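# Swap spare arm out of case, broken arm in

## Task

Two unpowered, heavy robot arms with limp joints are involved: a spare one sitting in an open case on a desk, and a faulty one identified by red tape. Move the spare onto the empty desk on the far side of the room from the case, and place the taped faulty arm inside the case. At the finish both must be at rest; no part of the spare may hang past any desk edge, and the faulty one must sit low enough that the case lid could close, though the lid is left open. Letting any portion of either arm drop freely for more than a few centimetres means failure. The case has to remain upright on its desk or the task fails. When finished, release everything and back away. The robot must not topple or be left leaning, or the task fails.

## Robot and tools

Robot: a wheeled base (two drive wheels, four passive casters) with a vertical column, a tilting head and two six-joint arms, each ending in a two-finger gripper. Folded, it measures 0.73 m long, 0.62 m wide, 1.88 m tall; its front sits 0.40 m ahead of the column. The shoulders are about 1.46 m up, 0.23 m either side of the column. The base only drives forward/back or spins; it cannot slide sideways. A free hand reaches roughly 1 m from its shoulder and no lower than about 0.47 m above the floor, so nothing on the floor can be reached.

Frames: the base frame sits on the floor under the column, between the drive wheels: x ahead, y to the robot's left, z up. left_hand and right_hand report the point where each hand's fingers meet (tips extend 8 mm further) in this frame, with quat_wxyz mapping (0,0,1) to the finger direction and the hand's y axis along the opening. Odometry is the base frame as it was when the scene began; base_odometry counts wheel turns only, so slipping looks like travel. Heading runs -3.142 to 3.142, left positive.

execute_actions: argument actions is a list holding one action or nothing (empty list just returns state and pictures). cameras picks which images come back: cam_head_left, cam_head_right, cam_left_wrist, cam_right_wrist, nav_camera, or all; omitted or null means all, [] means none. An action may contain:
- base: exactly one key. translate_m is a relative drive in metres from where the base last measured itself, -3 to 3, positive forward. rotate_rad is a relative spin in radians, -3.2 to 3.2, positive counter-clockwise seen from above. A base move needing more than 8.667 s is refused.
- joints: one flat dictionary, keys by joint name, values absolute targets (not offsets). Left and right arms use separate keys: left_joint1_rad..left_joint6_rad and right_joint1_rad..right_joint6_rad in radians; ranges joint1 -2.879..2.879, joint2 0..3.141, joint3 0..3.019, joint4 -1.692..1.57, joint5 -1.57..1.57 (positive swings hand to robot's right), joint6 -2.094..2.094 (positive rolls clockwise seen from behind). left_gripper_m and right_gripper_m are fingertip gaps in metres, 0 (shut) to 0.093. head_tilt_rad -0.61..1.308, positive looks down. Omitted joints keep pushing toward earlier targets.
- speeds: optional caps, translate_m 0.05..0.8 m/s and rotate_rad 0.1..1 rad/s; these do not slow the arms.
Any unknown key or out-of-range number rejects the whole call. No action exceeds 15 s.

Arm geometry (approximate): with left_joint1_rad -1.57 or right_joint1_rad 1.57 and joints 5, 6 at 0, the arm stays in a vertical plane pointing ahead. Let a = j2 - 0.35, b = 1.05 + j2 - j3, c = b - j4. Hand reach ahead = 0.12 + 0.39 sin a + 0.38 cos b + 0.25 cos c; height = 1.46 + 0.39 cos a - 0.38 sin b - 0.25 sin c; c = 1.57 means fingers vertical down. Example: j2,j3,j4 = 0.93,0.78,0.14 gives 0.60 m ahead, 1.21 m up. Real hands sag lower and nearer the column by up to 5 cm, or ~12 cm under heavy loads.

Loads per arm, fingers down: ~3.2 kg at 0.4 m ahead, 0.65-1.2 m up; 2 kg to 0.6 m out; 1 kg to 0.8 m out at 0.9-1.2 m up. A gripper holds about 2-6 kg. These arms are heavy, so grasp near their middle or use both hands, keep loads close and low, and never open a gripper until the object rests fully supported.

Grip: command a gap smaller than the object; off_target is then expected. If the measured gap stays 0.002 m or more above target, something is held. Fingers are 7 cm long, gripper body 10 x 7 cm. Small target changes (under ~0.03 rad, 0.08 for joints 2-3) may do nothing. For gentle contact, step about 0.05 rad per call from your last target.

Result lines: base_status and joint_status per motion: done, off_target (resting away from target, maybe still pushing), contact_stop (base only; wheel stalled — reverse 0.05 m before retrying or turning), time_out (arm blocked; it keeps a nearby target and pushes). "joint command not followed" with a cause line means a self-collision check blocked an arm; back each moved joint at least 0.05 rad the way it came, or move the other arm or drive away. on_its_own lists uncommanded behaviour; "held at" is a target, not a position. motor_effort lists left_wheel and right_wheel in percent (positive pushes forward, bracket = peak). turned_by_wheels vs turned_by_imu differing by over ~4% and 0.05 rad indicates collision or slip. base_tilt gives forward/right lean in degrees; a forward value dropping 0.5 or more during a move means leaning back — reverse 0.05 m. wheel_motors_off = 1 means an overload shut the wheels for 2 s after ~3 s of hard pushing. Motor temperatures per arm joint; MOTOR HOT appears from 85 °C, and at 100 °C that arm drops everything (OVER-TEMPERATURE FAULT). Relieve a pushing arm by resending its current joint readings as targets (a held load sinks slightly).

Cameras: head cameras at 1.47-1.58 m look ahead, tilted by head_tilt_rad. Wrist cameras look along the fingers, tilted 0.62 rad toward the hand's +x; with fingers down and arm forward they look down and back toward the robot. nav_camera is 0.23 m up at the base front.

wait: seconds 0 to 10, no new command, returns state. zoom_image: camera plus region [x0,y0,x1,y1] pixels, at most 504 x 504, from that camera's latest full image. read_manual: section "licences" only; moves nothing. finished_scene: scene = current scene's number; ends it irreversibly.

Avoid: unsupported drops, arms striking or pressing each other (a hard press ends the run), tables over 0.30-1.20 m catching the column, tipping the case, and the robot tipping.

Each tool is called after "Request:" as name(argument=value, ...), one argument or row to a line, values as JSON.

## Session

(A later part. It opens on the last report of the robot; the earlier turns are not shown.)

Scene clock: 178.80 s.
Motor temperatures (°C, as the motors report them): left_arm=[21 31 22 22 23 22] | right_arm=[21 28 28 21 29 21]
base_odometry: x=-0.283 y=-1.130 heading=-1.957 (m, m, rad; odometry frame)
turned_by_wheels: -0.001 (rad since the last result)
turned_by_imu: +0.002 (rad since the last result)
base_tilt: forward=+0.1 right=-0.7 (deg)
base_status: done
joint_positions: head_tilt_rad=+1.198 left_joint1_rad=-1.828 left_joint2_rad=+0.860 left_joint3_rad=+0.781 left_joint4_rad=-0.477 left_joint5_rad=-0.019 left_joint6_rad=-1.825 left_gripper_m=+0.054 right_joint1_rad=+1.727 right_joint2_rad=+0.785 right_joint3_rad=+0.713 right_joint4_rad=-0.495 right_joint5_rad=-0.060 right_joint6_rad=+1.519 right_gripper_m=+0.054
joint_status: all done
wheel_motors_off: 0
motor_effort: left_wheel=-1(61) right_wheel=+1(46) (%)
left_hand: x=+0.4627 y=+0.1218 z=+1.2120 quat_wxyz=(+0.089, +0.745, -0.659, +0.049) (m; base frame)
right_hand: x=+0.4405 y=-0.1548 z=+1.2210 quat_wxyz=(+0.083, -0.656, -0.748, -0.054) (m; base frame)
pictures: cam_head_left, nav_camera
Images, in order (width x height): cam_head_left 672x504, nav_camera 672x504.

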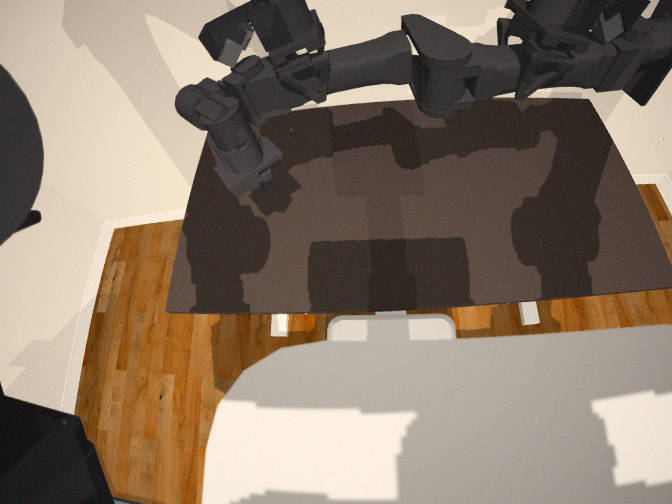

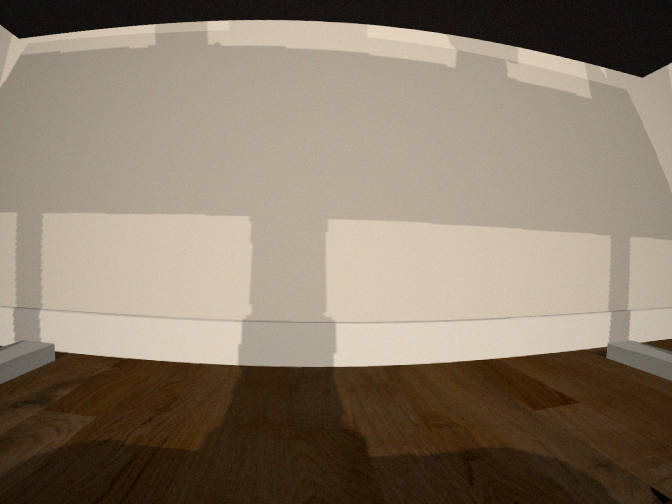

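Request:
execute_actions(
  actions=[
    {"joints":{"left_joint2_rad":0.98,"left_joint3_rad":0.83,"left_joint4_rad":-0.28,"right_joint2_rad":0.96,"right_joint3_rad":0.77,"right_joint4_rad":-0.26}},
  ],
  cameras=[],
)

Request:
execute_actions(
  actions=[
    {"joints":{"left_joint2_rad":1.26,"left_joint3_rad":0.93,"left_joint4_rad":-0.07,"right_joint2_rad":1.24,"right_joint3_rad":0.86,"right_joint4_rad":-0.05}},
  ],
  cameras=[],
)

Request:
execute_actions(
  actions=[
    {"joints":{"left_joint2_rad":1.42,"left_joint3_rad":1.02,"left_joint4_rad":0.02,"right_joint2_rad":1.40,"right_joint3_rad":0.95,"right_joint4_rad":0.04}},
  ],
  cameras=["cam_head_left"],
)

Scene clock: 188.33 s.
Motor temperatures (°C, as the motors report them): left_arm=[21 31 22 22 23 22] | right_arm=[21 28 28 21 29 21]
base_odometry: x=-0.283 y=-1.130 heading=-1.957 (m, m, rad; odometry frame)
turned_by_wheels: +0.000 (rad since the last result)
turned_by_imu: +0.002 (rad since the last result)
base_tilt: forward=+0.2 right=-0.6 (deg)
base_status: not commanded
joint_positions: head_tilt_rad=+1.198 left_joint1_rad=-1.806 left_joint2_rad=+1.130 left_joint3_rad=+0.821 left_joint4_rad=-0.253 left_joint5_rad=-0.013 left_joint6_rad=-1.798 left_gripper_m=+0.054 right_joint1_rad=+1.687 right_joint2_rad=+1.068 right_joint3_rad=+0.738 right_joint4_rad=-0.258 right_joint5_rad=-0.045 right_joint6_rad=+1.505 right_gripper_m=+0.054
joint_status: left_joint2_rad time_out (moved +0.270 of +0.120); the others done
wheel_motors_off: 0
on_its_own: left_joint2_rad reads +1.130 and still pushes toward +0.980 since a time_out
motor_effort: left_wheel=-2(3) right_wheel=+2(4) (%)
left_hand: x=+0.4606 y=+0.1114 z=+1.1213 quat_wxyz=(+0.086, +0.740, -0.666, +0.044) (m; base frame)
right_hand: x=+0.4342 y=-0.1639 z=+1.1286 quat_wxyz=(+0.073, -0.659, -0.748, -0.030) (m; base frame)
pictures: none
No camera images: the call's "cameras" was empty. Leave "cameras" out to get every camera's image.

not run: a stop came earlier in this reply.

not run: a stop came earlier in this reply.

Request:
execute_actions(
  actions=[
    {"joints":{"left_joint2_rad":1.26,"left_joint3_rad":0.93,"left_joint4_rad":-0.07,"right_joint2_rad":1.24,"right_joint3_rad":0.86,"right_joint4_rad":-0.05}},
  ],
  cameras=[],
)

Request:
execute_actions(
  actions=[
    {"joints":{"left_joint2_rad":1.42,"left_joint3_rad":1.02,"left_joint4_rad":0.02,"right_joint2_rad":1.40,"right_joint3_rad":0.95,"right_joint4_rad":0.04}},
  ],
  cameras=["cam_head_left"],
)

Scene clock: 192.57 s.
Motor temperatures (°C, as the motors report them): left_arm=[21 31 21 22 23 22] | right_arm=[21 29 27 21 29 21]
base_odometry: x=-0.283 y=-1.130 heading=-1.957 (m, m, rad; odometry frame)
turned_by_wheels: +0.000 (rad since the last result)
turned_by_imu: +0.002 (rad since the last result)
base_tilt: forward=+0.2 right=-0.5 (deg)
base_status: not commanded
joint_positions: head_tilt_rad=+1.198 left_joint1_rad=-1.785 left_joint2_rad=+1.386 left_joint3_rad=+0.941 left_joint4_rad=-0.061 left_joint5_rad=-0.007 left_joint6_rad=-1.772 left_gripper_m=+0.054 right_joint1_rad=+1.659 right_joint2_rad=+1.337 right_joint3_rad=+0.851 right_joint4_rad=-0.050 right_joint5_rad=-0.030 right_joint6_rad=+1.490 right_gripper_m=+0.054
joint_status: all done
wheel_motors_off: 0
motor_effort: left_wheel=-2(7) right_wheel=+2(5) (%)
left_hand: x=+0.4835 y=+0.1023 z=+1.0358 quat_wxyz=(+0.064, +0.737, -0.670, +0.064) (m; base frame)
right_hand: x=+0.4561 y=-0.1717 z=+1.0419 quat_wxyz=(+0.041, -0.661, -0.749, -0.035) (m; base frame)
pictures: none
No camera images: the call's "cameras" was empty. Leave "cameras" out to get every camera's image.

Scene clock: 193.90 s.
Motor temperatures (°C, as the motors report them): left_arm=[21 31 21 22 23 22] | right_arm=[21 29 27 21 28 21]
base_odometry: x=-0.283 y=-1.130 heading=-1.957 (m, m, rad; odometry frame)
turned_by_wheels: +0.000 (rad since the last result)
turned_by_imu: +0.001 (rad since the last result)
base_tilt: forward=+0.2 right=-0.6 (deg)
base_status: not commanded
joint_positions: head_tilt_rad=+1.198 left_joint1_rad=-1.774 left_joint2_rad=+1.539 left_joint3_rad=+1.033 left_joint4_rad=+0.028 left_joint5_rad=-0.006 left_joint6_rad=-1.764 left_gripper_m=+0.054 right_joint1_rad=+1.646 right_joint2_rad=+1.497 right_joint3_rad=+0.944 right_joint4_rad=+0.044 right_joint5_rad=-0.026 right_joint6_rad=+1.480 right_gripper_m=+0.054
joint_status: all done
wheel_motors_off: 0
motor_effort: left_wheel=-2(5) right_wheel=+2(4) (%)
left_hand: x=+0.4934 y=+0.0981 z=+0.9820 quat_wxyz=(+0.052, +0.737, -0.670, +0.073) (m; base frame)
right_hand: x=+0.4662 y=-0.1758 z=+0.9871 quat_wxyz=(+0.026, -0.660, -0.750, -0.038) (m; base frame)
pictures: cam_head_left
Images, in order (width x height): cam_head_left 672x504.

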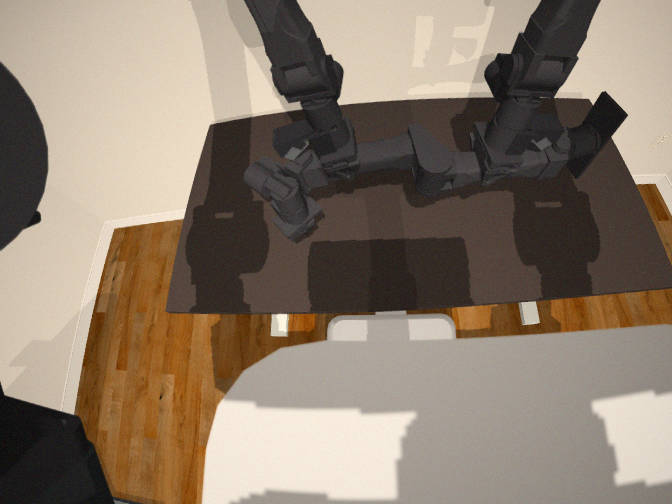

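Request:
execute_actions(
  actions=[
    {"joints":{"left_joint2_rad":1.54,"left_joint3_rad":1.10,"left_joint4_rad":0.05,"right_joint2_rad":1.52,"right_joint3_rad":1.03,"right_joint4_rad":0.07}},
  ],
  cameras=[],
)

Request:
execute_actions(
  actions=[
    {"joints":{"left_joint2_rad":1.64,"left_joint3_rad":1.17,"left_joint4_rad":0.07,"right_joint2_rad":1.62,"right_joint3_rad":1.10,"right_joint4_rad":0.09}},
  ],
  cameras=[],
)

Request:
execute_actions(
  actions=[
    {"base":{"translate_m":0.03},"speeds":{"translate_m":0.05},"joints":{"left_joint2_rad":1.72,"left_joint3_rad":1.25,"right_joint2_rad":1.70,"right_joint3_rad":1.18}},
  ],
  cameras=["cam_head_left"],
)

Scene clock: 201.10 s.
Motor temperatures (°C, as the motors report them): left_arm=[21 32 21 22 23 22] | right_arm=[20 29 26 21 27 21]
base_odometry: x=-0.283 y=-1.130 heading=-1.957 (m, m, rad; odometry frame)
turned_by_wheels: +0.000 (rad since the last result)
turned_by_imu: +0.002 (rad since the last result)
base_tilt: forward=+0.2 right=-0.6 (deg)
base_status: not commanded
joint_positions: head_tilt_rad=+1.198 left_joint1_rad=-1.768 left_joint2_rad=+1.652 left_joint3_rad=+1.115 left_joint4_rad=+0.056 left_joint5_rad=-0.008 left_joint6_rad=-1.762 left_gripper_m=+0.054 right_joint1_rad=+1.638 right_joint2_rad=+1.615 right_joint3_rad=+1.028 right_joint4_rad=+0.072 right_joint5_rad=-0.024 right_joint6_rad=+1.475 right_gripper_m=+0.054
joint_status: all done
wheel_motors_off: 0
motor_effort: left_wheel=-2(4) right_wheel=+2(3) (%)
left_hand: x=+0.4945 y=+0.0954 z=+0.9404 quat_wxyz=(+0.050, +0.738, -0.670, +0.069) (m; base frame)
right_hand: x=+0.4679 y=-0.1783 z=+0.9450 quat_wxyz=(+0.025, -0.659, -0.751, -0.033) (m; base frame)
pictures: none
No camera images: the call's "cameras" was empty. Leave "cameras" out to get every camera's image.

Scene clock: 202.20 s.
Motor temperatures (°C, as the motors report them): left_arm=[21 32 21 22 23 22] | right_arm=[20 29 26 21 27 21]
base_odometry: x=-0.283 y=-1.130 heading=-1.957 (m, m, rad; odometry frame)
turned_by_wheels: +0.000 (rad since the last result)
turned_by_imu: +0.000 (rad since the last result)
base_tilt: forward=+0.1 right=-0.6 (deg)
base_status: not commanded
joint_positions: head_tilt_rad=+1.198 left_joint1_rad=-1.763 left_joint2_rad=+1.747 left_joint3_rad=+1.188 left_joint4_rad=+0.075 left_joint5_rad=-0.009 left_joint6_rad=-1.759 left_gripper_m=+0.054 right_joint1_rad=+1.633 right_joint2_rad=+1.712 right_joint3_rad=+1.100 right_joint4_rad=+0.092 right_joint5_rad=-0.022 right_joint6_rad=+1.472 right_gripper_m=+0.054
joint_status: all done
wheel_motors_off: 0
motor_effort: left_wheel=-2(4) right_wheel=+2(3) (%)
left_hand: x=+0.4930 y=+0.0931 z=+0.9048 quat_wxyz=(+0.048, +0.738, -0.670, +0.066) (m; base frame)
right_hand: x=+0.4667 y=-0.1801 z=+0.9095 quat_wxyz=(+0.024, -0.659, -0.751, -0.029) (m; base frame)
pictures: none
No camera images: the call's "cameras" was empty. Leave "cameras" out to get every camera's image.

Scene clock: 203.47 s.
Motor temperatures (°C, as the motors report them): left_arm=[21 32 21 22 23 22] | right_arm=[20 29 26 21 26 21]
base_odometry: x=-0.294 y=-1.158 heading=-1.957 (m, m, rad; odometry frame)
turned_by_wheels: +0.000 (rad since the last result)
turned_by_imu: +0.000 (rad since the last result)
base_tilt: forward=+0.1 right=-0.6 (deg)
base_status: done
joint_positions: head_tilt_rad=+1.199 left_joint1_rad=-1.768 left_joint2_rad=+1.790 left_joint3_rad=+1.257 left_joint4_rad=+0.061 left_joint5_rad=-0.055 left_joint6_rad=-1.749 left_gripper_m=+0.053 right_joint1_rad=+1.632 right_joint2_rad=+1.795 right_joint3_rad=+1.192 right_joint4_rad=+0.090 right_joint5_rad=-0.016 right_joint6_rad=+1.488 right_gripper_m=+0.054
joint_status: all done
wheel_motors_off: 0
motor_effort: left_wheel=-1(37) right_wheel=+0(34) (%)
left_hand: x=+0.5082 y=+0.0932 z=+0.8882 quat_wxyz=(+0.028, +0.735, -0.675, +0.058) (m; base frame)
right_hand: x=+0.4773 y=-0.1795 z=+0.8778 quat_wxyz=(+0.020, -0.665, -0.746, -0.029) (m; base frame)
pictures: cam_head_left
Images, in order (width x height): cam_head_left 672x504.

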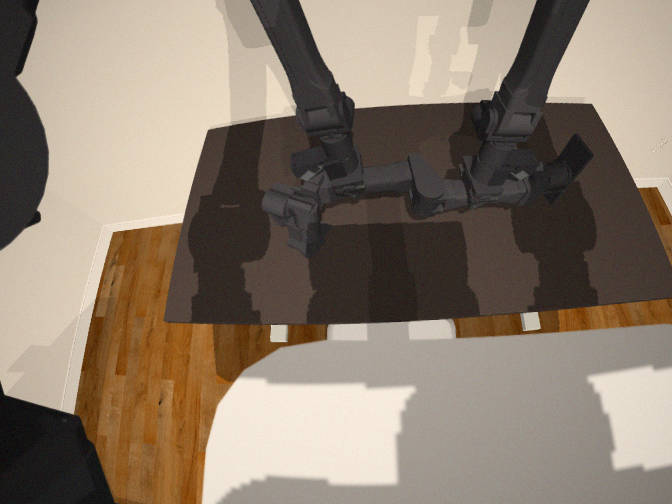

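Request:
execute_actions(
  actions=[
    {"base":{"translate_m":0.04},"speeds":{"translate_m":0.05},"joints":{"left_joint2_rad":1.72,"left_joint3_rad":1.31,"left_joint4_rad":-0.01,"right_joint2_rad":1.72,"right_joint3_rad":1.25,"right_joint4_rad":0.03}},
  ],
  cameras=["cam_head_left"],
)

Request:
execute_actions(
  actions=[
    {"joints":{"left_joint2_rad":1.78,"left_joint3_rad":1.44,"left_joint4_rad":-0.08,"right_joint2_rad":1.78,"right_joint3_rad":1.38,"right_joint4_rad":-0.04}},
  ],
  cameras=["cam_head_left"],
)

Scene clock: 210.33 s.
Motor temperatures (°C, as the motors report them): left_arm=[21 31 20 22 24 21] | right_arm=[20 30 26 21 25 21]
base_odometry: x=-0.310 y=-1.195 heading=-1.957 (m, m, rad; odometry frame)
turned_by_wheels: +0.000 (rad since the last result)
turned_by_imu: +0.001 (rad since the last result)
base_tilt: forward=+0.1 right=-0.6 (deg)
base_status: done
joint_positions: head_tilt_rad=+1.199 left_joint1_rad=-1.763 left_joint2_rad=+1.814 left_joint3_rad=+1.325 left_joint4_rad=-0.001 left_joint5_rad=-0.042 left_joint6_rad=-1.748 left_gripper_m=+0.053 right_joint1_rad=+1.630 right_joint2_rad=+1.811 right_joint3_rad=+1.252 right_joint4_rad=+0.037 right_joint5_rad=-0.013 right_joint6_rad=+1.486 right_gripper_m=+0.054
joint_status: all done
wheel_motors_off: 0
motor_effort: left_wheel=-1(36) right_wheel=+0(33) (%)
left_hand: x=+0.5220 y=+0.0913 z=+0.8792 quat_wxyz=(+0.037, +0.735, -0.675, +0.054) (m; base frame)
right_hand: x=+0.4922 y=-0.1810 z=+0.8704 quat_wxyz=(+0.021, -0.665, -0.746, -0.024) (m; base frame)
pictures: cam_head_left
Images, in order (width x height): cam_head_left 672x504.

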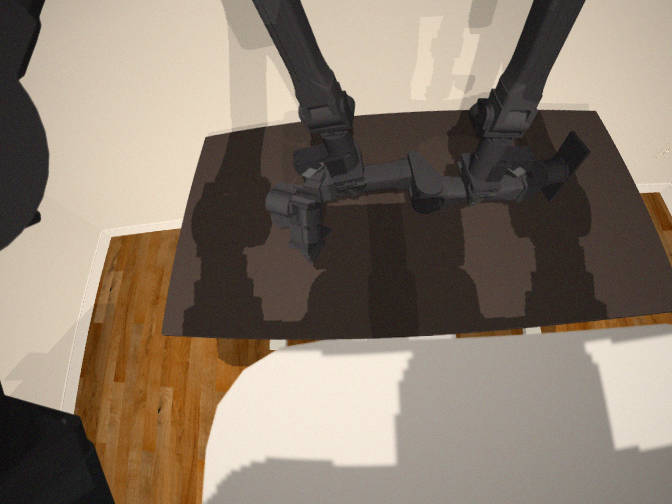

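Scene clock: 211.27 s.
Motor temperatures (°C, as the motors report them): left_arm=[21 31 20 22 24 21] | right_arm=[20 30 26 21 25 21]
base_odometry: x=-0.310 y=-1.195 heading=-1.957 (m, m, rad; odometry frame)
turned_by_wheels: +0.000 (rad since the last result)
turned_by_imu: +0.000 (rad since the last result)
base_tilt: forward=+0.1 right=-0.4 (deg)
base_status: not commanded
joint_positions: head_tilt_rad=+1.199 left_joint1_rad=-1.757 left_joint2_rad=+1.873 left_joint3_rad=+1.445 left_joint4_rad=-0.073 left_joint5_rad=-0.038 left_joint6_rad=-1.738 left_gripper_m=+0.053 right_joint1_rad=+1.626 right_joint2_rad=+1.888 right_joint3_rad=+1.381 right_joint4_rad=-0.025 right_joint5_rad=-0.014 right_joint6_rad=+1.492 right_gripper_m=+0.054
joint_status: all done
wheel_motors_off: 0
motor_effort: left_wheel=-1(1) right_wheel=+1(1) (%)
left_hand: x=+0.5444 y=+0.0898 z=+0.8576 quat_wxyz=(+0.040, +0.732, -0.678, +0.050) (m; base frame)
right_hand: x=+0.5120 y=-0.1817 z=+0.8407 quat_wxyz=(+0.024, -0.668, -0.743, -0.020) (m; base frame)
pictures: cam_head_left
Images, in order (width x height): cam_head_left 672x504.

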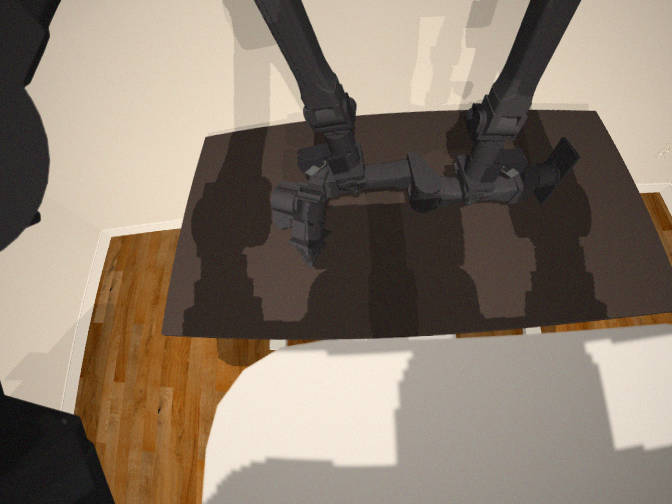

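Request:
execute_actions(
  actions=[
    {"joints":{"left_joint2_rad":1.87,"left_joint3_rad":1.56,"left_joint4_rad":-0.11,"right_joint2_rad":1.86,"right_joint3_rad":1.48,"right_joint4_rad":-0.06}},
  ],
  cameras=[],
)

Request:
execute_actions(
  actions=[
    {"joints":{"left_joint2_rad":1.97,"left_joint3_rad":1.67,"left_joint4_rad":-0.12,"right_joint2_rad":1.94,"right_joint3_rad":1.57,"right_joint4_rad":-0.07}},
  ],
  cameras=["cam_head_left"],
)

Scene clock: 217.33 s.
Motor temperatures (°C, as the motors report them): left_arm=[21 32 20 22 24 21] | right_arm=[20 30 26 21 24 21]
base_odometry: x=-0.310 y=-1.195 heading=-1.957 (m, m, rad; odometry frame)
turned_by_wheels: +0.000 (rad since the last result)
turned_by_imu: +0.002 (rad since the last result)
base_tilt: forward=+0.2 right=-0.5 (deg)
base_status: not commanded
joint_positions: head_tilt_rad=+1.199 left_joint1_rad=-1.753 left_joint2_rad=+1.965 left_joint3_rad=+1.571 left_joint4_rad=-0.101 left_joint5_rad=-0.018 left_joint6_rad=-1.730 left_gripper_m=+0.053 right_joint1_rad=+1.619 right_joint2_rad=+1.954 right_joint3_rad=+1.477 right_joint4_rad=-0.047 right_joint5_rad=+0.002 right_joint6_rad=+1.495 right_gripper_m=+0.054
joint_status: all done
wheel_motors_off: 0
motor_effort: left_wheel=-1(2) right_wheel=+0(1) (%)
left_hand: x=+0.5582 y=+0.0824 z=+0.8244 quat_wxyz=(+0.044, +0.730, -0.680, +0.057) (m; base frame)
right_hand: x=+0.5252 y=-0.1886 z=+0.8151 quat_wxyz=(+0.014, -0.671, -0.741, -0.014) (m; base frame)
pictures: none
No camera images: the call's "cameras" was empty. Leave "cameras" out to get every camera's image.

Scene clock: 218.03 s.
Motor temperatures (°C, as the motors report them): left_arm=[21 32 20 22 24 21] | right_arm=[20 30 26 21 24 21]
base_odometry: x=-0.310 y=-1.195 heading=-1.957 (m, m, rad; odometry frame)
turned_by_wheels: +0.000 (rad since the last result)
turned_by_imu: +0.000 (rad since the last result)
base_tilt: forward=+0.2 right=-0.5 (deg)
base_status: not commanded
joint_positions: head_tilt_rad=+1.199 left_joint1_rad=-1.752 left_joint2_rad=+2.043 left_joint3_rad=+1.681 left_joint4_rad=-0.107 left_joint5_rad=-0.012 left_joint6_rad=-1.722 left_gripper_m=+0.053 right_joint1_rad=+1.615 right_joint2_rad=+1.995 right_joint3_rad=+1.545 right_joint4_rad=-0.057 right_joint5_rad=+0.017 right_joint6_rad=+1.500 right_gripper_m=+0.054
joint_status: all done
wheel_motors_off: 0
motor_effort: left_wheel=+0(1) right_wheel=+1(1) (%)
left_hand: x=+0.5738 y=+0.0768 z=+0.7969 quat_wxyz=(+0.038, +0.727, -0.682, +0.069) (m; base frame)
right_hand: x=+0.5391 y=-0.1932 z=+0.7998 quat_wxyz=(+0.001, -0.674, -0.739, -0.014) (m; base frame)
pictures: cam_head_left
Images, in order (width x height): cam_head_left 672x504.

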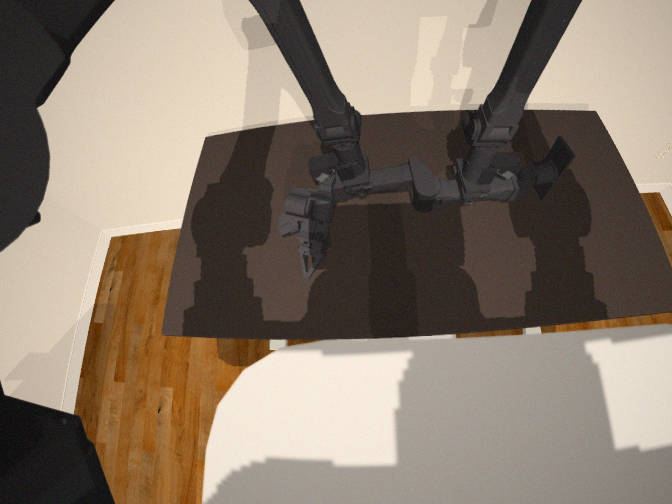

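Request:
execute_actions(
  actions=[
    {"joints":{"left_joint2_rad":2.08,"left_joint3_rad":1.75,"right_joint2_rad":2.01,"right_joint3_rad":1.60}},
  ],
  cameras=[],
)

Request:
execute_actions(
  actions=[
    {"joints":{"left_joint2_rad":2.14,"left_joint3_rad":1.80}},
  ],
  cameras=["cam_head_left"],
)

Scene clock: 221.90 s.
Motor temperatures (°C, as the motors report them): left_arm=[21 32 20 22 24 21] | right_arm=[20 30 26 21 24 21]
base_odometry: x=-0.310 y=-1.195 heading=-1.957 (m, m, rad; odometry frame)
turned_by_wheels: +0.000 (rad since the last result)
turned_by_imu: +0.002 (rad since the last result)
base_tilt: forward=+0.3 right=-0.6 (deg)
base_status: not commanded
joint_positions: head_tilt_rad=+1.199 left_joint1_rad=-1.750 left_joint2_rad=+2.141 left_joint3_rad=+1.770 left_joint4_rad=-0.098 left_joint5_rad=-0.011 left_joint6_rad=-1.746 left_gripper_m=+0.053 right_joint1_rad=+1.611 right_joint2_rad=+2.044 right_joint3_rad=+1.593 right_joint4_rad=-0.058 right_joint5_rad=+0.019 right_joint6_rad=+1.477 right_gripper_m=+0.054
joint_status: all done
wheel_motors_off: 0
motor_effort: left_wheel=-1(1) right_wheel=+0(2) (%)
left_hand: x=+0.5639 y=+0.0733 z=+0.7594 quat_wxyz=(+0.038, +0.736, -0.672, +0.068) (m; base frame)
right_hand: x=+0.5363 y=-0.1957 z=+0.7810 quat_wxyz=(+0.000, -0.666, -0.746, -0.011) (m; base frame)
pictures: none
No camera images: the call's "cameras" was empty. Leave "cameras" out to get every camera's image.

Scene clock: 222.47 s.
Motor temperatures (°C, as the motors report them): left_arm=[21 32 20 22 24 21] | right_arm=[20 30 26 21 24 21]
base_odometry: x=-0.310 y=-1.195 heading=-1.957 (m, m, rad; odometry frame)
turned_by_wheels: +0.000 (rad since the last result)
turned_by_imu: +0.000 (rad since the last result)
base_tilt: forward=+0.1 right=-0.6 (deg)
base_status: not commanded
joint_positions: head_tilt_rad=+1.199 left_joint1_rad=-1.750 left_joint2_rad=+2.148 left_joint3_rad=+1.782 left_joint4_rad=-0.106 left_joint5_rad=-0.012 left_joint6_rad=-1.746 left_gripper_m=+0.053 right_joint1_rad=+1.611 right_joint2_rad=+2.046 right_joint3_rad=+1.594 right_joint4_rad=-0.058 right_joint5_rad=+0.019 right_joint6_rad=+1.477 right_gripper_m=+0.054
joint_status: all done
wheel_motors_off: 0
motor_effort: left_wheel=+0(1) right_wheel=+0(0) (%)
left_hand: x=+0.5641 y=+0.0731 z=+0.7571 quat_wxyz=(+0.039, +0.736, -0.673, +0.066) (m; base frame)
right_hand: x=+0.5359 y=-0.1957 z=+0.7803 quat_wxyz=(+0.000, -0.666, -0.746, -0.011) (m; base frame)
pictures: cam_head_left
Images, in order (width x height): cam_head_left 672x504.

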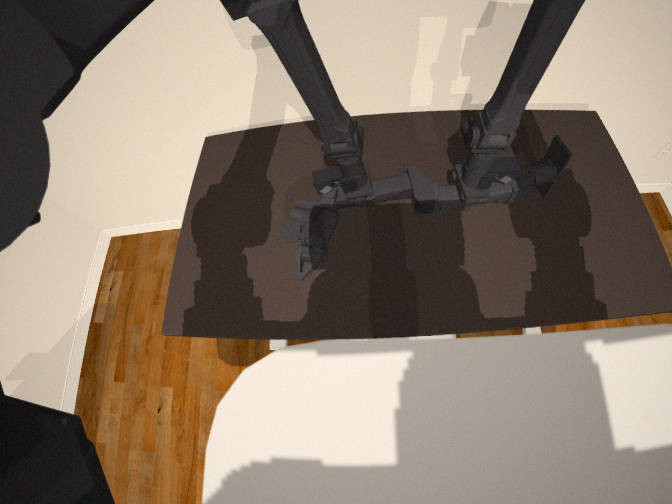

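Request:
execute_actions(
  actions=[
    {"joints":{"right_joint2_rad":2.07,"right_joint3_rad":1.65}},
  ],
  cameras=[],
)

Request:
execute_actions(
  actions=[
    {"joints":{"left_gripper_m":0.085,"right_gripper_m":0.085,"left_joint1_rad":-1.75,"right_joint1_rad":1.61}},
  ],
  cameras=["cam_head_left"],
)

Request:
execute_actions(
  actions=[
    {"joints":{"left_joint2_rad":1.85,"left_joint3_rad":1.52,"right_joint2_rad":1.78,"right_joint3_rad":1.38}},
  ],
  cameras=["cam_head_left"],
)

Scene clock: 228.93 s.
Motor temperatures (°C, as the motors report them): left_arm=[21 31 20 22 24 21] | right_arm=[20 30 25 21 24 21]
base_odometry: x=-0.310 y=-1.195 heading=-1.957 (m, m, rad; odometry frame)
turned_by_wheels: +0.000 (rad since the last result)
turned_by_imu: +0.001 (rad since the last result)
base_tilt: forward=+0.2 right=-0.6 (deg)
base_status: not commanded
joint_positions: head_tilt_rad=+1.199 left_joint1_rad=-1.750 left_joint2_rad=+2.148 left_joint3_rad=+1.782 left_joint4_rad=-0.106 left_joint5_rad=-0.012 left_joint6_rad=-1.746 left_gripper_m=+0.053 right_joint1_rad=+1.611 right_joint2_rad=+2.050 right_joint3_rad=+1.601 right_joint4_rad=-0.066 right_joint5_rad=+0.018 right_joint6_rad=+1.477 right_gripper_m=+0.054
joint_status: all done
wheel_motors_off: 0
motor_effort: left_wheel=+0(1) right_wheel=+1(1) (%)
left_hand: x=+0.5643 y=+0.0731 z=+0.7571 quat_wxyz=(+0.039, +0.736, -0.672, +0.067) (m; base frame)
right_hand: x=+0.5356 y=-0.1956 z=+0.7790 quat_wxyz=(+0.002, -0.666, -0.746, -0.009) (m; base frame)
pictures: none
No camera images: the call's "cameras" was empty. Leave "cameras" out to get every camera's image.

Scene clock: 229.87 s.
Motor temperatures (°C, as the motors report them): left_arm=[21 31 20 22 23 21] | right_arm=[20 30 25 21 24 21]
base_odometry: x=-0.310 y=-1.195 heading=-1.957 (m, m, rad; odometry frame)
turned_by_wheels: +0.000 (rad since the last result)
turned_by_imu: +0.000 (rad since the last result)
base_tilt: forward=+0.2 right=-0.6 (deg)
base_status: not commanded
joint_positions: head_tilt_rad=+1.199 left_joint1_rad=-1.750 left_joint2_rad=+2.148 left_joint3_rad=+1.789 left_joint4_rad=-0.111 left_joint5_rad=-0.012 left_joint6_rad=-1.735 left_gripper_m=+0.085 right_joint1_rad=+1.611 right_joint2_rad=+2.060 right_joint3_rad=+1.631 right_joint4_rad=-0.067 right_joint5_rad=+0.004 right_joint6_rad=+1.505 right_gripper_m=+0.085
joint_status: all done
wheel_motors_off: 0
motor_effort: left_wheel=+1(1) right_wheel=+1(1) (%)
left_hand: x=+0.5677 y=+0.0732 z=+0.7575 quat_wxyz=(+0.038, +0.732, -0.677, +0.068) (m; base frame)
right_hand: x=+0.5477 y=-0.1931 z=+0.7760 quat_wxyz=(+0.000, -0.676, -0.737, -0.021) (m; base frame)
pictures: cam_head_left
Images, in order (width x height): cam_head_left 672x504.

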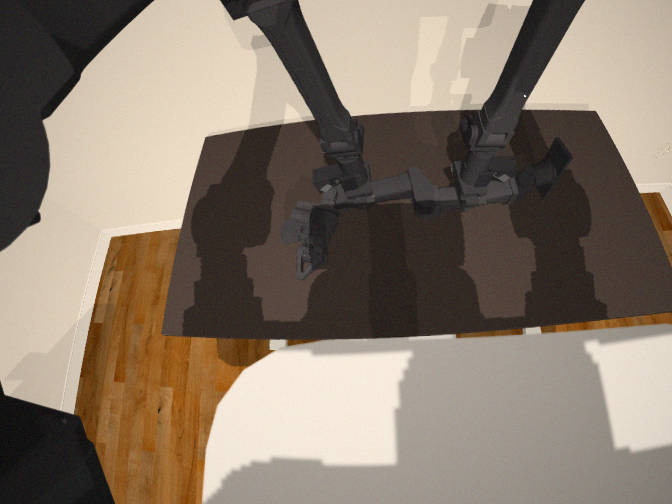

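Scene clock: 231.17 s.
Motor temperatures (°C, as the motors report them): left_arm=[21 31 20 22 23 21] | right_arm=[20 30 25 21 23 21]
base_odometry: x=-0.310 y=-1.195 heading=-1.957 (m, m, rad; odometry frame)
turned_by_wheels: +0.000 (rad since the last result)
turned_by_imu: +0.001 (rad since the last result)
base_tilt: forward=+0.1 right=-0.7 (deg)
base_status: not commanded
joint_positions: head_tilt_rad=+1.199 left_joint1_rad=-1.750 left_joint2_rad=+1.835 left_joint3_rad=+1.521 left_joint4_rad=-0.117 left_joint5_rad=-0.012 left_joint6_rad=-1.734 left_gripper_m=+0.085 right_joint1_rad=+1.611 right_joint2_rad=+1.763 right_joint3_rad=+1.382 right_joint4_rad=-0.067 right_joint5_rad=+0.004 right_joint6_rad=+1.509 right_gripper_m=+0.085
joint_status: all done
wheel_motors_off: 0
motor_effort: left_wheel=+0(1) right_wheel=+1(2) (%)
left_hand: x=+0.6029 y=+0.0891 z=+0.8795 quat_wxyz=(+0.026, +0.733, -0.675, +0.082) (m; base frame)
right_hand: x=+0.5767 y=-0.1964 z=+0.8924 quat_wxyz=(-0.017, -0.677, -0.735, -0.038) (m; base frame)
pictures: cam_head_left
Images, in order (width x height): cam_head_left 672x504.

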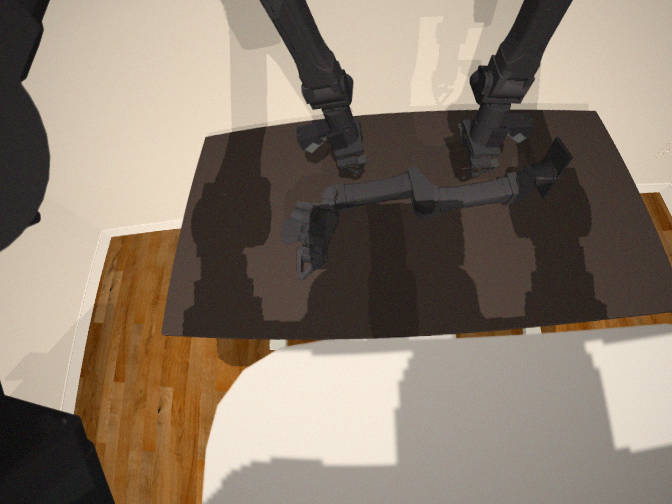

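Request:
execute_actions(
  actions=[
    {"base":{"translate_m":-0.9},"joints":{"head_tilt_rad":0.8,"left_joint2_rad":1.0,"left_joint3_rad":0.85,"left_joint4_rad":-0.35,"right_joint2_rad":1.0,"right_joint3_rad":0.8,"right_joint4_rad":-0.3,"left_gripper_m":0.093,"right_gripper_m":0.093},"speeds":{"translate_m":0.4}},
  ],
  cameras=[],
)

Request:
execute_actions(
  actions=[
    {"base":{"rotate_rad":2.54}},
  ],
  cameras=["cam_head_left"],
)

Request:
execute_actions(
  actions=[
    {"base":{"translate_m":0.62}},
  ],
  cameras=[],
)

Request:
execute_actions(
  actions=[
    {"base":{"rotate_rad":-0.97}},
  ],
  cameras=["cam_head_left","nav_camera"],
)

Scene clock: 242.33 s.
Motor temperatures (°C, as the motors report them): left_arm=[21 30 20 22 23 21] | right_arm=[20 29 25 21 23 21]
base_odometry: x=+0.030 y=-0.362 heading=-1.958 (m, m, rad; odometry frame)
turned_by_wheels: +0.000 (rad since the last result)
turned_by_imu: +0.003 (rad since the last result)
base_tilt: forward=+0.2 right=-0.6 (deg)
base_status: done
joint_positions: head_tilt_rad=+0.816 left_joint1_rad=-1.750 left_joint2_rad=+0.998 left_joint3_rad=+0.844 left_joint4_rad=-0.345 left_joint5_rad=-0.012 left_joint6_rad=-1.734 left_gripper_m=+0.093 right_joint1_rad=+1.611 right_joint2_rad=+1.001 right_joint3_rad=+0.797 right_joint4_rad=-0.290 right_joint5_rad=+0.004 right_joint6_rad=+1.509 right_gripper_m=+0.093
joint_status: all done
wheel_motors_off: 0
motor_effort: left_wheel=+0(37) right_wheel=+0(38) (%)
left_hand: x=+0.4977 y=+0.1435 z=+1.1663 quat_wxyz=(+0.047, +0.731, -0.678, +0.056) (m; base frame)
right_hand: x=+0.4853 y=-0.2074 z=+1.1532 quat_wxyz=(+0.000, -0.678, -0.735, -0.021) (m; base frame)
pictures: none
No camera images: the call's "cameras" was empty. Leave "cameras" out to get every camera's image.

Scene clock: 246.47 s.
Motor temperatures (°C, as the motors report them): left_arm=[21 30 20 22 23 21] | right_arm=[20 28 25 21 22 21]
base_odometry: x=+0.030 y=-0.362 heading=+0.581 (m, m, rad; odometry frame)
turned_by_wheels: +2.539 (rad since the last result)
turned_by_imu: +2.526 (rad since the last result)
base_tilt: forward=+0.2 right=-0.7 (deg)
base_status: done
joint_positions: head_tilt_rad=+0.816 left_joint1_rad=-1.750 left_joint2_rad=+0.998 left_joint3_rad=+0.844 left_joint4_rad=-0.345 left_joint5_rad=-0.012 left_joint6_rad=-1.734 left_gripper_m=+0.093 right_joint1_rad=+1.611 right_joint2_rad=+1.001 right_joint3_rad=+0.797 right_joint4_rad=-0.290 right_joint5_rad=+0.003 right_joint6_rad=+1.509 right_gripper_m=+0.093
joint_status: not commanded
wheel_motors_off: 0
motor_effort: left_wheel=-5(35) right_wheel=+4(43) (%)
left_hand: x=+0.4977 y=+0.1435 z=+1.1663 quat_wxyz=(+0.047, +0.731, -0.678, +0.056) (m; base frame)
right_hand: x=+0.4852 y=-0.2073 z=+1.1532 quat_wxyz=(+0.000, -0.678, -0.735, -0.022) (m; base frame)
pictures: cam_head_left
Images, in order (width x height): cam_head_left 672x504.

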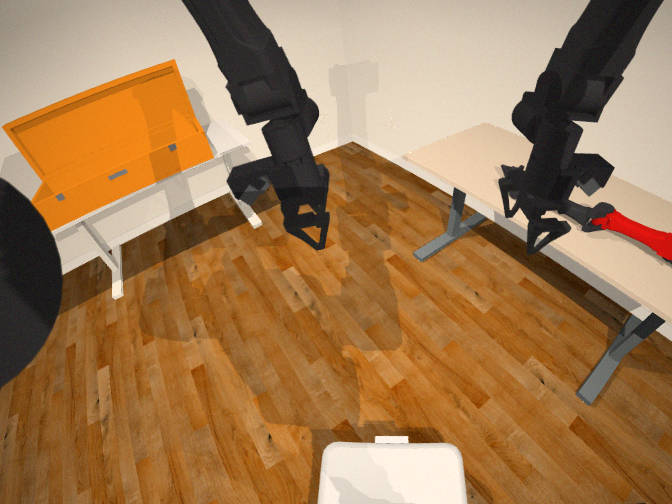

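Scene clock: 249.10 s.
Motor temperatures (°C, as the motors report them): left_arm=[21 30 20 22 23 21] | right_arm=[20 28 25 21 22 21]
base_odometry: x=+0.548 y=-0.021 heading=+0.581 (m, m, rad; odometry frame)
turned_by_wheels: +0.000 (rad since the last result)
turned_by_imu: +0.001 (rad since the last result)
base_tilt: forward=+0.1 right=-0.6 (deg)
base_status: done
joint_positions: head_tilt_rad=+0.815 left_joint1_rad=-1.750 left_joint2_rad=+0.998 left_joint3_rad=+0.845 left_joint4_rad=-0.345 left_joint5_rad=-0.012 left_joint6_rad=-1.734 left_gripper_m=+0.093 right_joint1_rad=+1.611 right_joint2_rad=+1.001 right_joint3_rad=+0.797 right_joint4_rad=-0.290 right_joint5_rad=+0.003 right_joint6_rad=+1.509 right_gripper_m=+0.093
joint_status: not commanded
wheel_motors_off: 0
motor_effort: left_wheel=+0(48) right_wheel=+0(54) (%)
left_hand: x=+0.4982 y=+0.1435 z=+1.1664 quat_wxyz=(+0.046, +0.731, -0.678, +0.056) (m; base frame)
right_hand: x=+0.4852 y=-0.2073 z=+1.1532 quat_wxyz=(+0.000, -0.678, -0.735, -0.022) (m; base frame)
pictures: none
No camera images: the call's "cameras" was empty. Leave "cameras" out to get every camera's image.

Scene clock: 251.67 s.
Motor temperatures (°C, as the motors report them): left_arm=[21 30 20 22 23 21] | right_arm=[20 28 25 21 22 21]
base_odometry: x=+0.548 y=-0.021 heading=-0.388 (m, m, rad; odometry frame)
turned_by_wheels: -0.969 (rad since the last result)
turned_by_imu: -0.962 (rad since the last result)
base_tilt: forward=+0.3 right=-0.6 (deg)
base_status: done
joint_positions: head_tilt_rad=+0.815 left_joint1_rad=-1.750 left_joint2_rad=+0.998 left_joint3_rad=+0.845 left_joint4_rad=-0.345 left_joint5_rad=-0.012 left_joint6_rad=-1.734 left_gripper_m=+0.093 right_joint1_rad=+1.611 right_joint2_rad=+1.001 right_joint3_rad=+0.797 right_joint4_rad=-0.290 right_joint5_rad=+0.003 right_joint6_rad=+1.509 right_gripper_m=+0.093
joint_status: not commanded
wheel_motors_off: 0
motor_effort: left_wheel=+5(34) right_wheel=-4(42) (%)
left_hand: x=+0.4982 y=+0.1435 z=+1.1664 quat_wxyz=(+0.046, +0.731, -0.678, +0.056) (m; base frame)
right_hand: x=+0.4852 y=-0.2072 z=+1.1532 quat_wxyz=(+0.000, -0.678, -0.735, -0.022) (m; base frame)
pictures: cam_head_left, nav_camera
Images, in order (width x height): cam_head_left 672x504, nav_camera 672x504.

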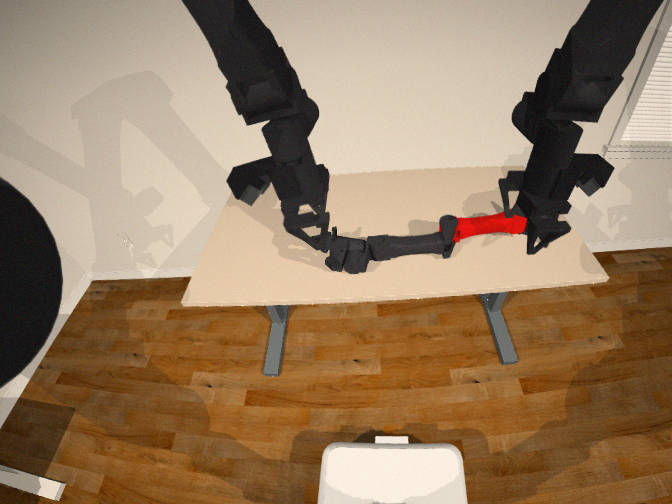

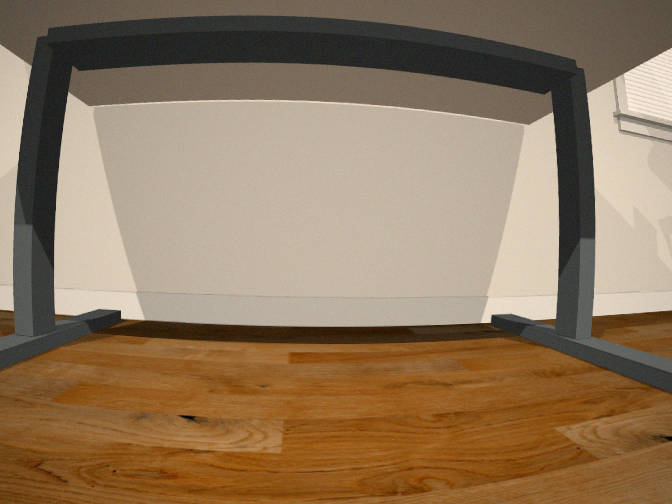

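Request:
execute_actions(
  actions=[
    {"base":{"translate_m":0.38},"speeds":{"translate_m":0.3},"joints":{"head_tilt_rad":1.2,"left_joint2_rad":1.5,"left_joint3_rad":1.15,"left_joint4_rad":-0.1,"right_joint2_rad":1.5,"right_joint3_rad":1.15,"right_joint4_rad":-0.1,"left_joint1_rad":-1.85,"right_joint1_rad":1.50,"left_joint6_rad":-1.57,"right_joint6_rad":1.57}},
  ],
  cameras=["cam_head_left","cam_left_wrist","cam_right_wrist"],
)

Scene clock: 259.77 s.
Motor temperatures (°C, as the motors report them): left_arm=[21 30 20 22 23 21] | right_arm=[20 28 25 21 22 21]
base_odometry: x=+0.900 y=-0.165 heading=-0.388 (m, m, rad; odometry frame)
turned_by_wheels: +0.000 (rad since the last result)
turned_by_imu: +0.002 (rad since the last result)
base_tilt: forward=+0.1 right=-0.6 (deg)
base_status: done
joint_positions: head_tilt_rad=+1.198 left_joint1_rad=-1.854 left_joint2_rad=+1.511 left_joint3_rad=+1.148 left_joint4_rad=-0.099 left_joint5_rad=-0.012 left_joint6_rad=-1.584 left_gripper_m=+0.093 right_joint1_rad=+1.492 right_joint2_rad=+1.510 right_joint3_rad=+1.147 right_joint4_rad=-0.107 right_joint5_rad=+0.002 right_joint6_rad=+1.560 right_gripper_m=+0.093
joint_status: all done
wheel_motors_off: 0
motor_effort: left_wheel=+0(59) right_wheel=+0(46) (%)
left_hand: x=+0.5407 y=+0.0464 z=+1.0075 quat_wxyz=(+0.063, +0.658, -0.743, +0.105) (m; base frame)
right_hand: x=+0.5504 y=-0.2766 z=+0.9876 quat_wxyz=(-0.044, -0.716, -0.697, +0.006) (m; base frame)
pictures: cam_head_left, cam_left_wrist, cam_right_wrist
Images, in order (width x height): cam_head_left 672x504, cam_left_wrist 672x504, cam_right_wrist 672x504.

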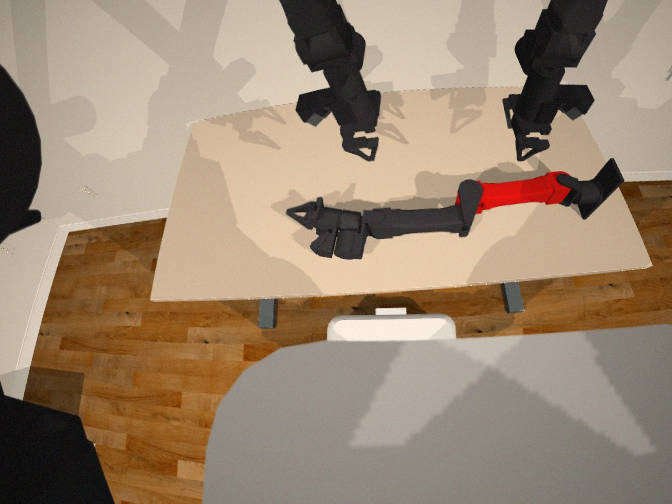

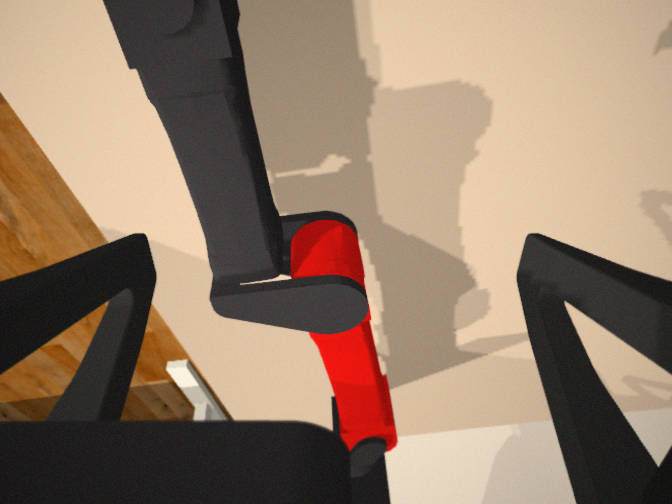

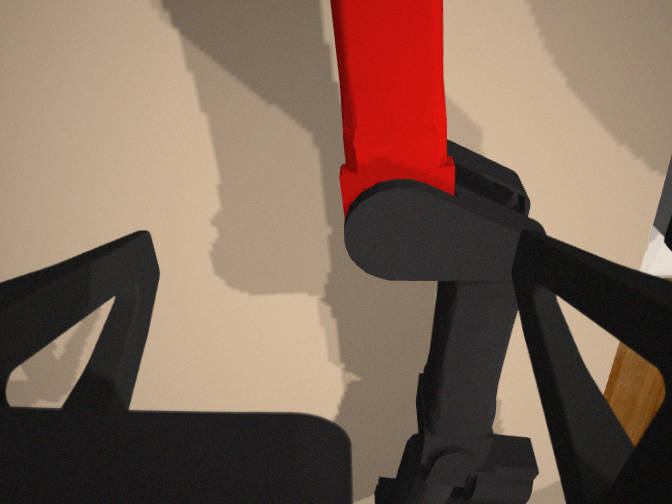

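Request:
execute_actions(
  actions=[
    {"joints":{"left_joint1_rad":-1.94,"left_joint5_rad":-0.25,"left_joint2_rad":1.72,"left_joint3_rad":1.24,"left_joint4_rad":0.02,"right_joint2_rad":1.74,"right_joint3_rad":1.25,"right_joint4_rad":-0.02,"left_joint6_rad":-1.8,"right_joint6_rad":1.45}},
  ],
  cameras=["cam_head_left","cam_left_wrist","cam_right_wrist"],
)

Scene clock: 276.73 s.
Motor temperatures (°C, as the motors report them): left_arm=[21 30 20 22 23 21] | right_arm=[20 28 25 21 21 21]
base_odometry: x=+0.900 y=-0.165 heading=-0.388 (m, m, rad; odometry frame)
turned_by_wheels: +0.000 (rad since the last result)
turned_by_imu: +0.002 (rad since the last result)
base_tilt: forward=+0.2 right=-0.6 (deg)
base_status: not commanded
joint_positions: head_tilt_rad=+1.198 left_joint1_rad=-1.945 left_joint2_rad=+1.735 left_joint3_rad=+1.236 left_joint4_rad=+0.021 left_joint5_rad=-0.246 left_joint6_rad=-1.786 left_gripper_m=+0.093 right_joint1_rad=+1.492 right_joint2_rad=+1.756 right_joint3_rad=+1.247 right_joint4_rad=-0.023 right_joint5_rad=+0.002 right_joint6_rad=+1.458 right_gripper_m=+0.093
joint_status: all done
wheel_motors_off: 0
motor_effort: left_wheel=-1(4) right_wheel=+1(2) (%)
left_hand: x=+0.5058 y=+0.0076 z=+0.9325 quat_wxyz=(+0.012, +0.721, -0.691, +0.052) (m; base frame)
right_hand: x=+0.5060 y=-0.2812 z=+0.8919 quat_wxyz=(-0.020, -0.680, -0.732, +0.029) (m; base frame)
pictures: cam_head_left, cam_left_wrist, cam_right_wrist
Images, in order (width x height): cam_head_left 672x504, cam_left_wrist 672x504, cam_right_wrist 672x504.

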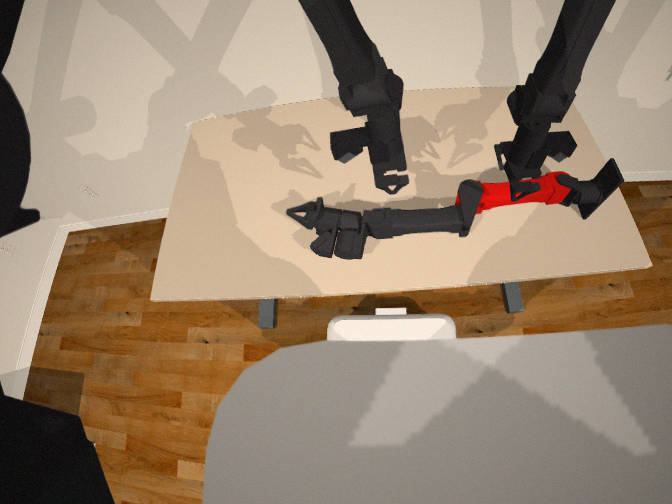

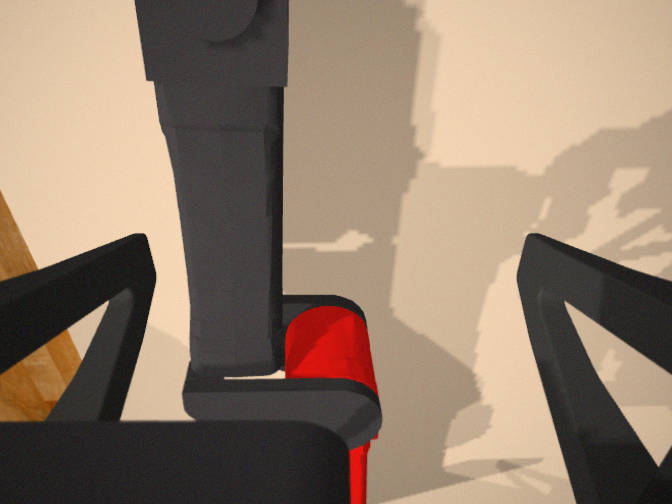

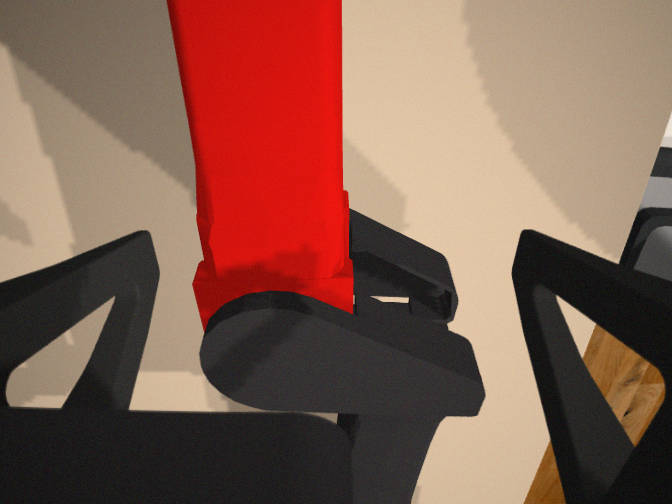

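Request:
execute_actions(
  actions=[
    {"joints":{"left_joint1_rad":-1.91,"left_joint2_rad":1.92,"left_joint3_rad":1.26,"left_joint4_rad":0.14,"right_joint1_rad":1.42,"right_joint2_rad":1.84,"right_joint3_rad":1.40,"right_joint4_rad":-0.07,"right_joint5_rad":0.07}},
  ],
  cameras=["cam_head_left","cam_left_wrist","cam_right_wrist"],
)

Scene clock: 284.23 s.
Motor temperatures (°C, as the motors report them): left_arm=[21 30 20 22 23 21] | right_arm=[20 28 25 21 21 21]
base_odometry: x=+0.900 y=-0.165 heading=-0.388 (m, m, rad; odometry frame)
turned_by_wheels: +0.000 (rad since the last result)
turned_by_imu: +0.002 (rad since the last result)
base_tilt: forward=+0.1 right=-0.5 (deg)
base_status: not commanded
joint_positions: head_tilt_rad=+1.198 left_joint1_rad=-1.921 left_joint2_rad=+1.931 left_joint3_rad=+1.259 left_joint4_rad=+0.139 left_joint5_rad=-0.247 left_joint6_rad=-1.786 left_gripper_m=+0.093 right_joint1_rad=+1.409 right_joint2_rad=+1.826 right_joint3_rad=+1.400 right_joint4_rad=-0.059 right_joint5_rad=+0.068 right_joint6_rad=+1.458 right_gripper_m=+0.093
joint_status: all done
wheel_motors_off: 0
motor_effort: left_wheel=-1(2) right_wheel=+1(0) (%)
left_hand: x=+0.4349 y=+0.0153 z=+0.8581 quat_wxyz=(+0.018, +0.721, -0.693, +0.022) (m; base frame)
right_hand: x=+0.5479 y=-0.3574 z=+0.8758 quat_wxyz=(-0.083, -0.691, -0.715, +0.066) (m; base frame)
pictures: cam_head_left, cam_left_wrist, cam_right_wrist
Images, in order (width x height): cam_head_left 672x504, cam_left_wrist 672x504, cam_right_wrist 672x504.

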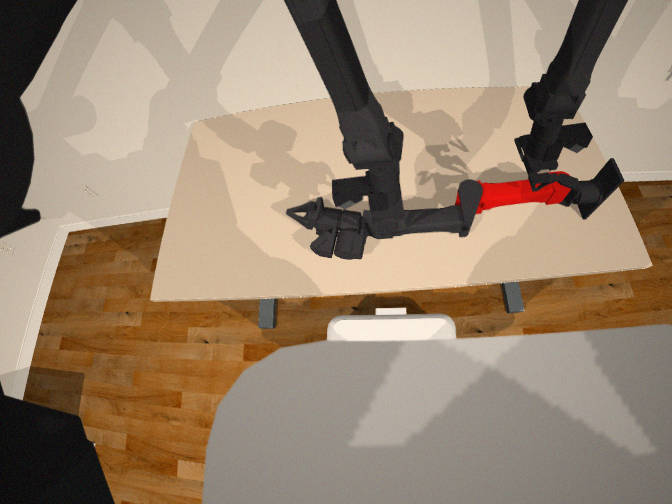

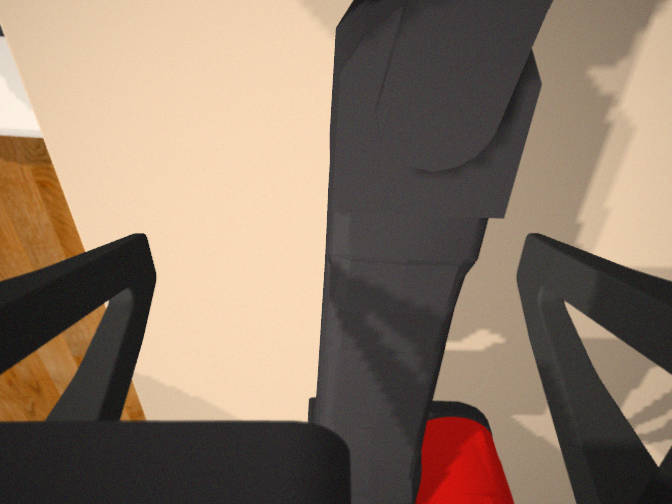

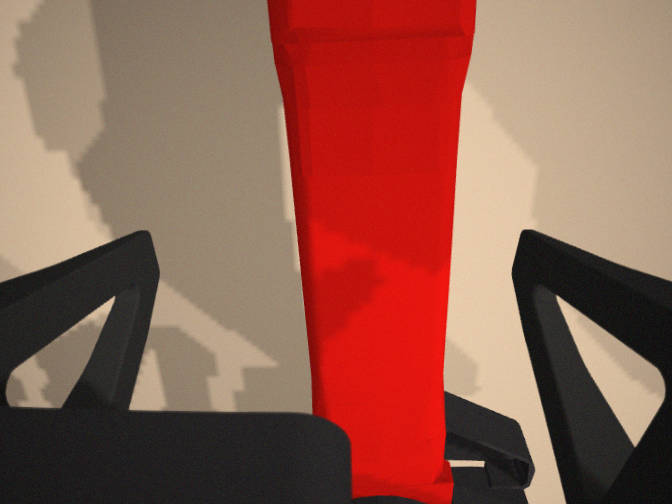

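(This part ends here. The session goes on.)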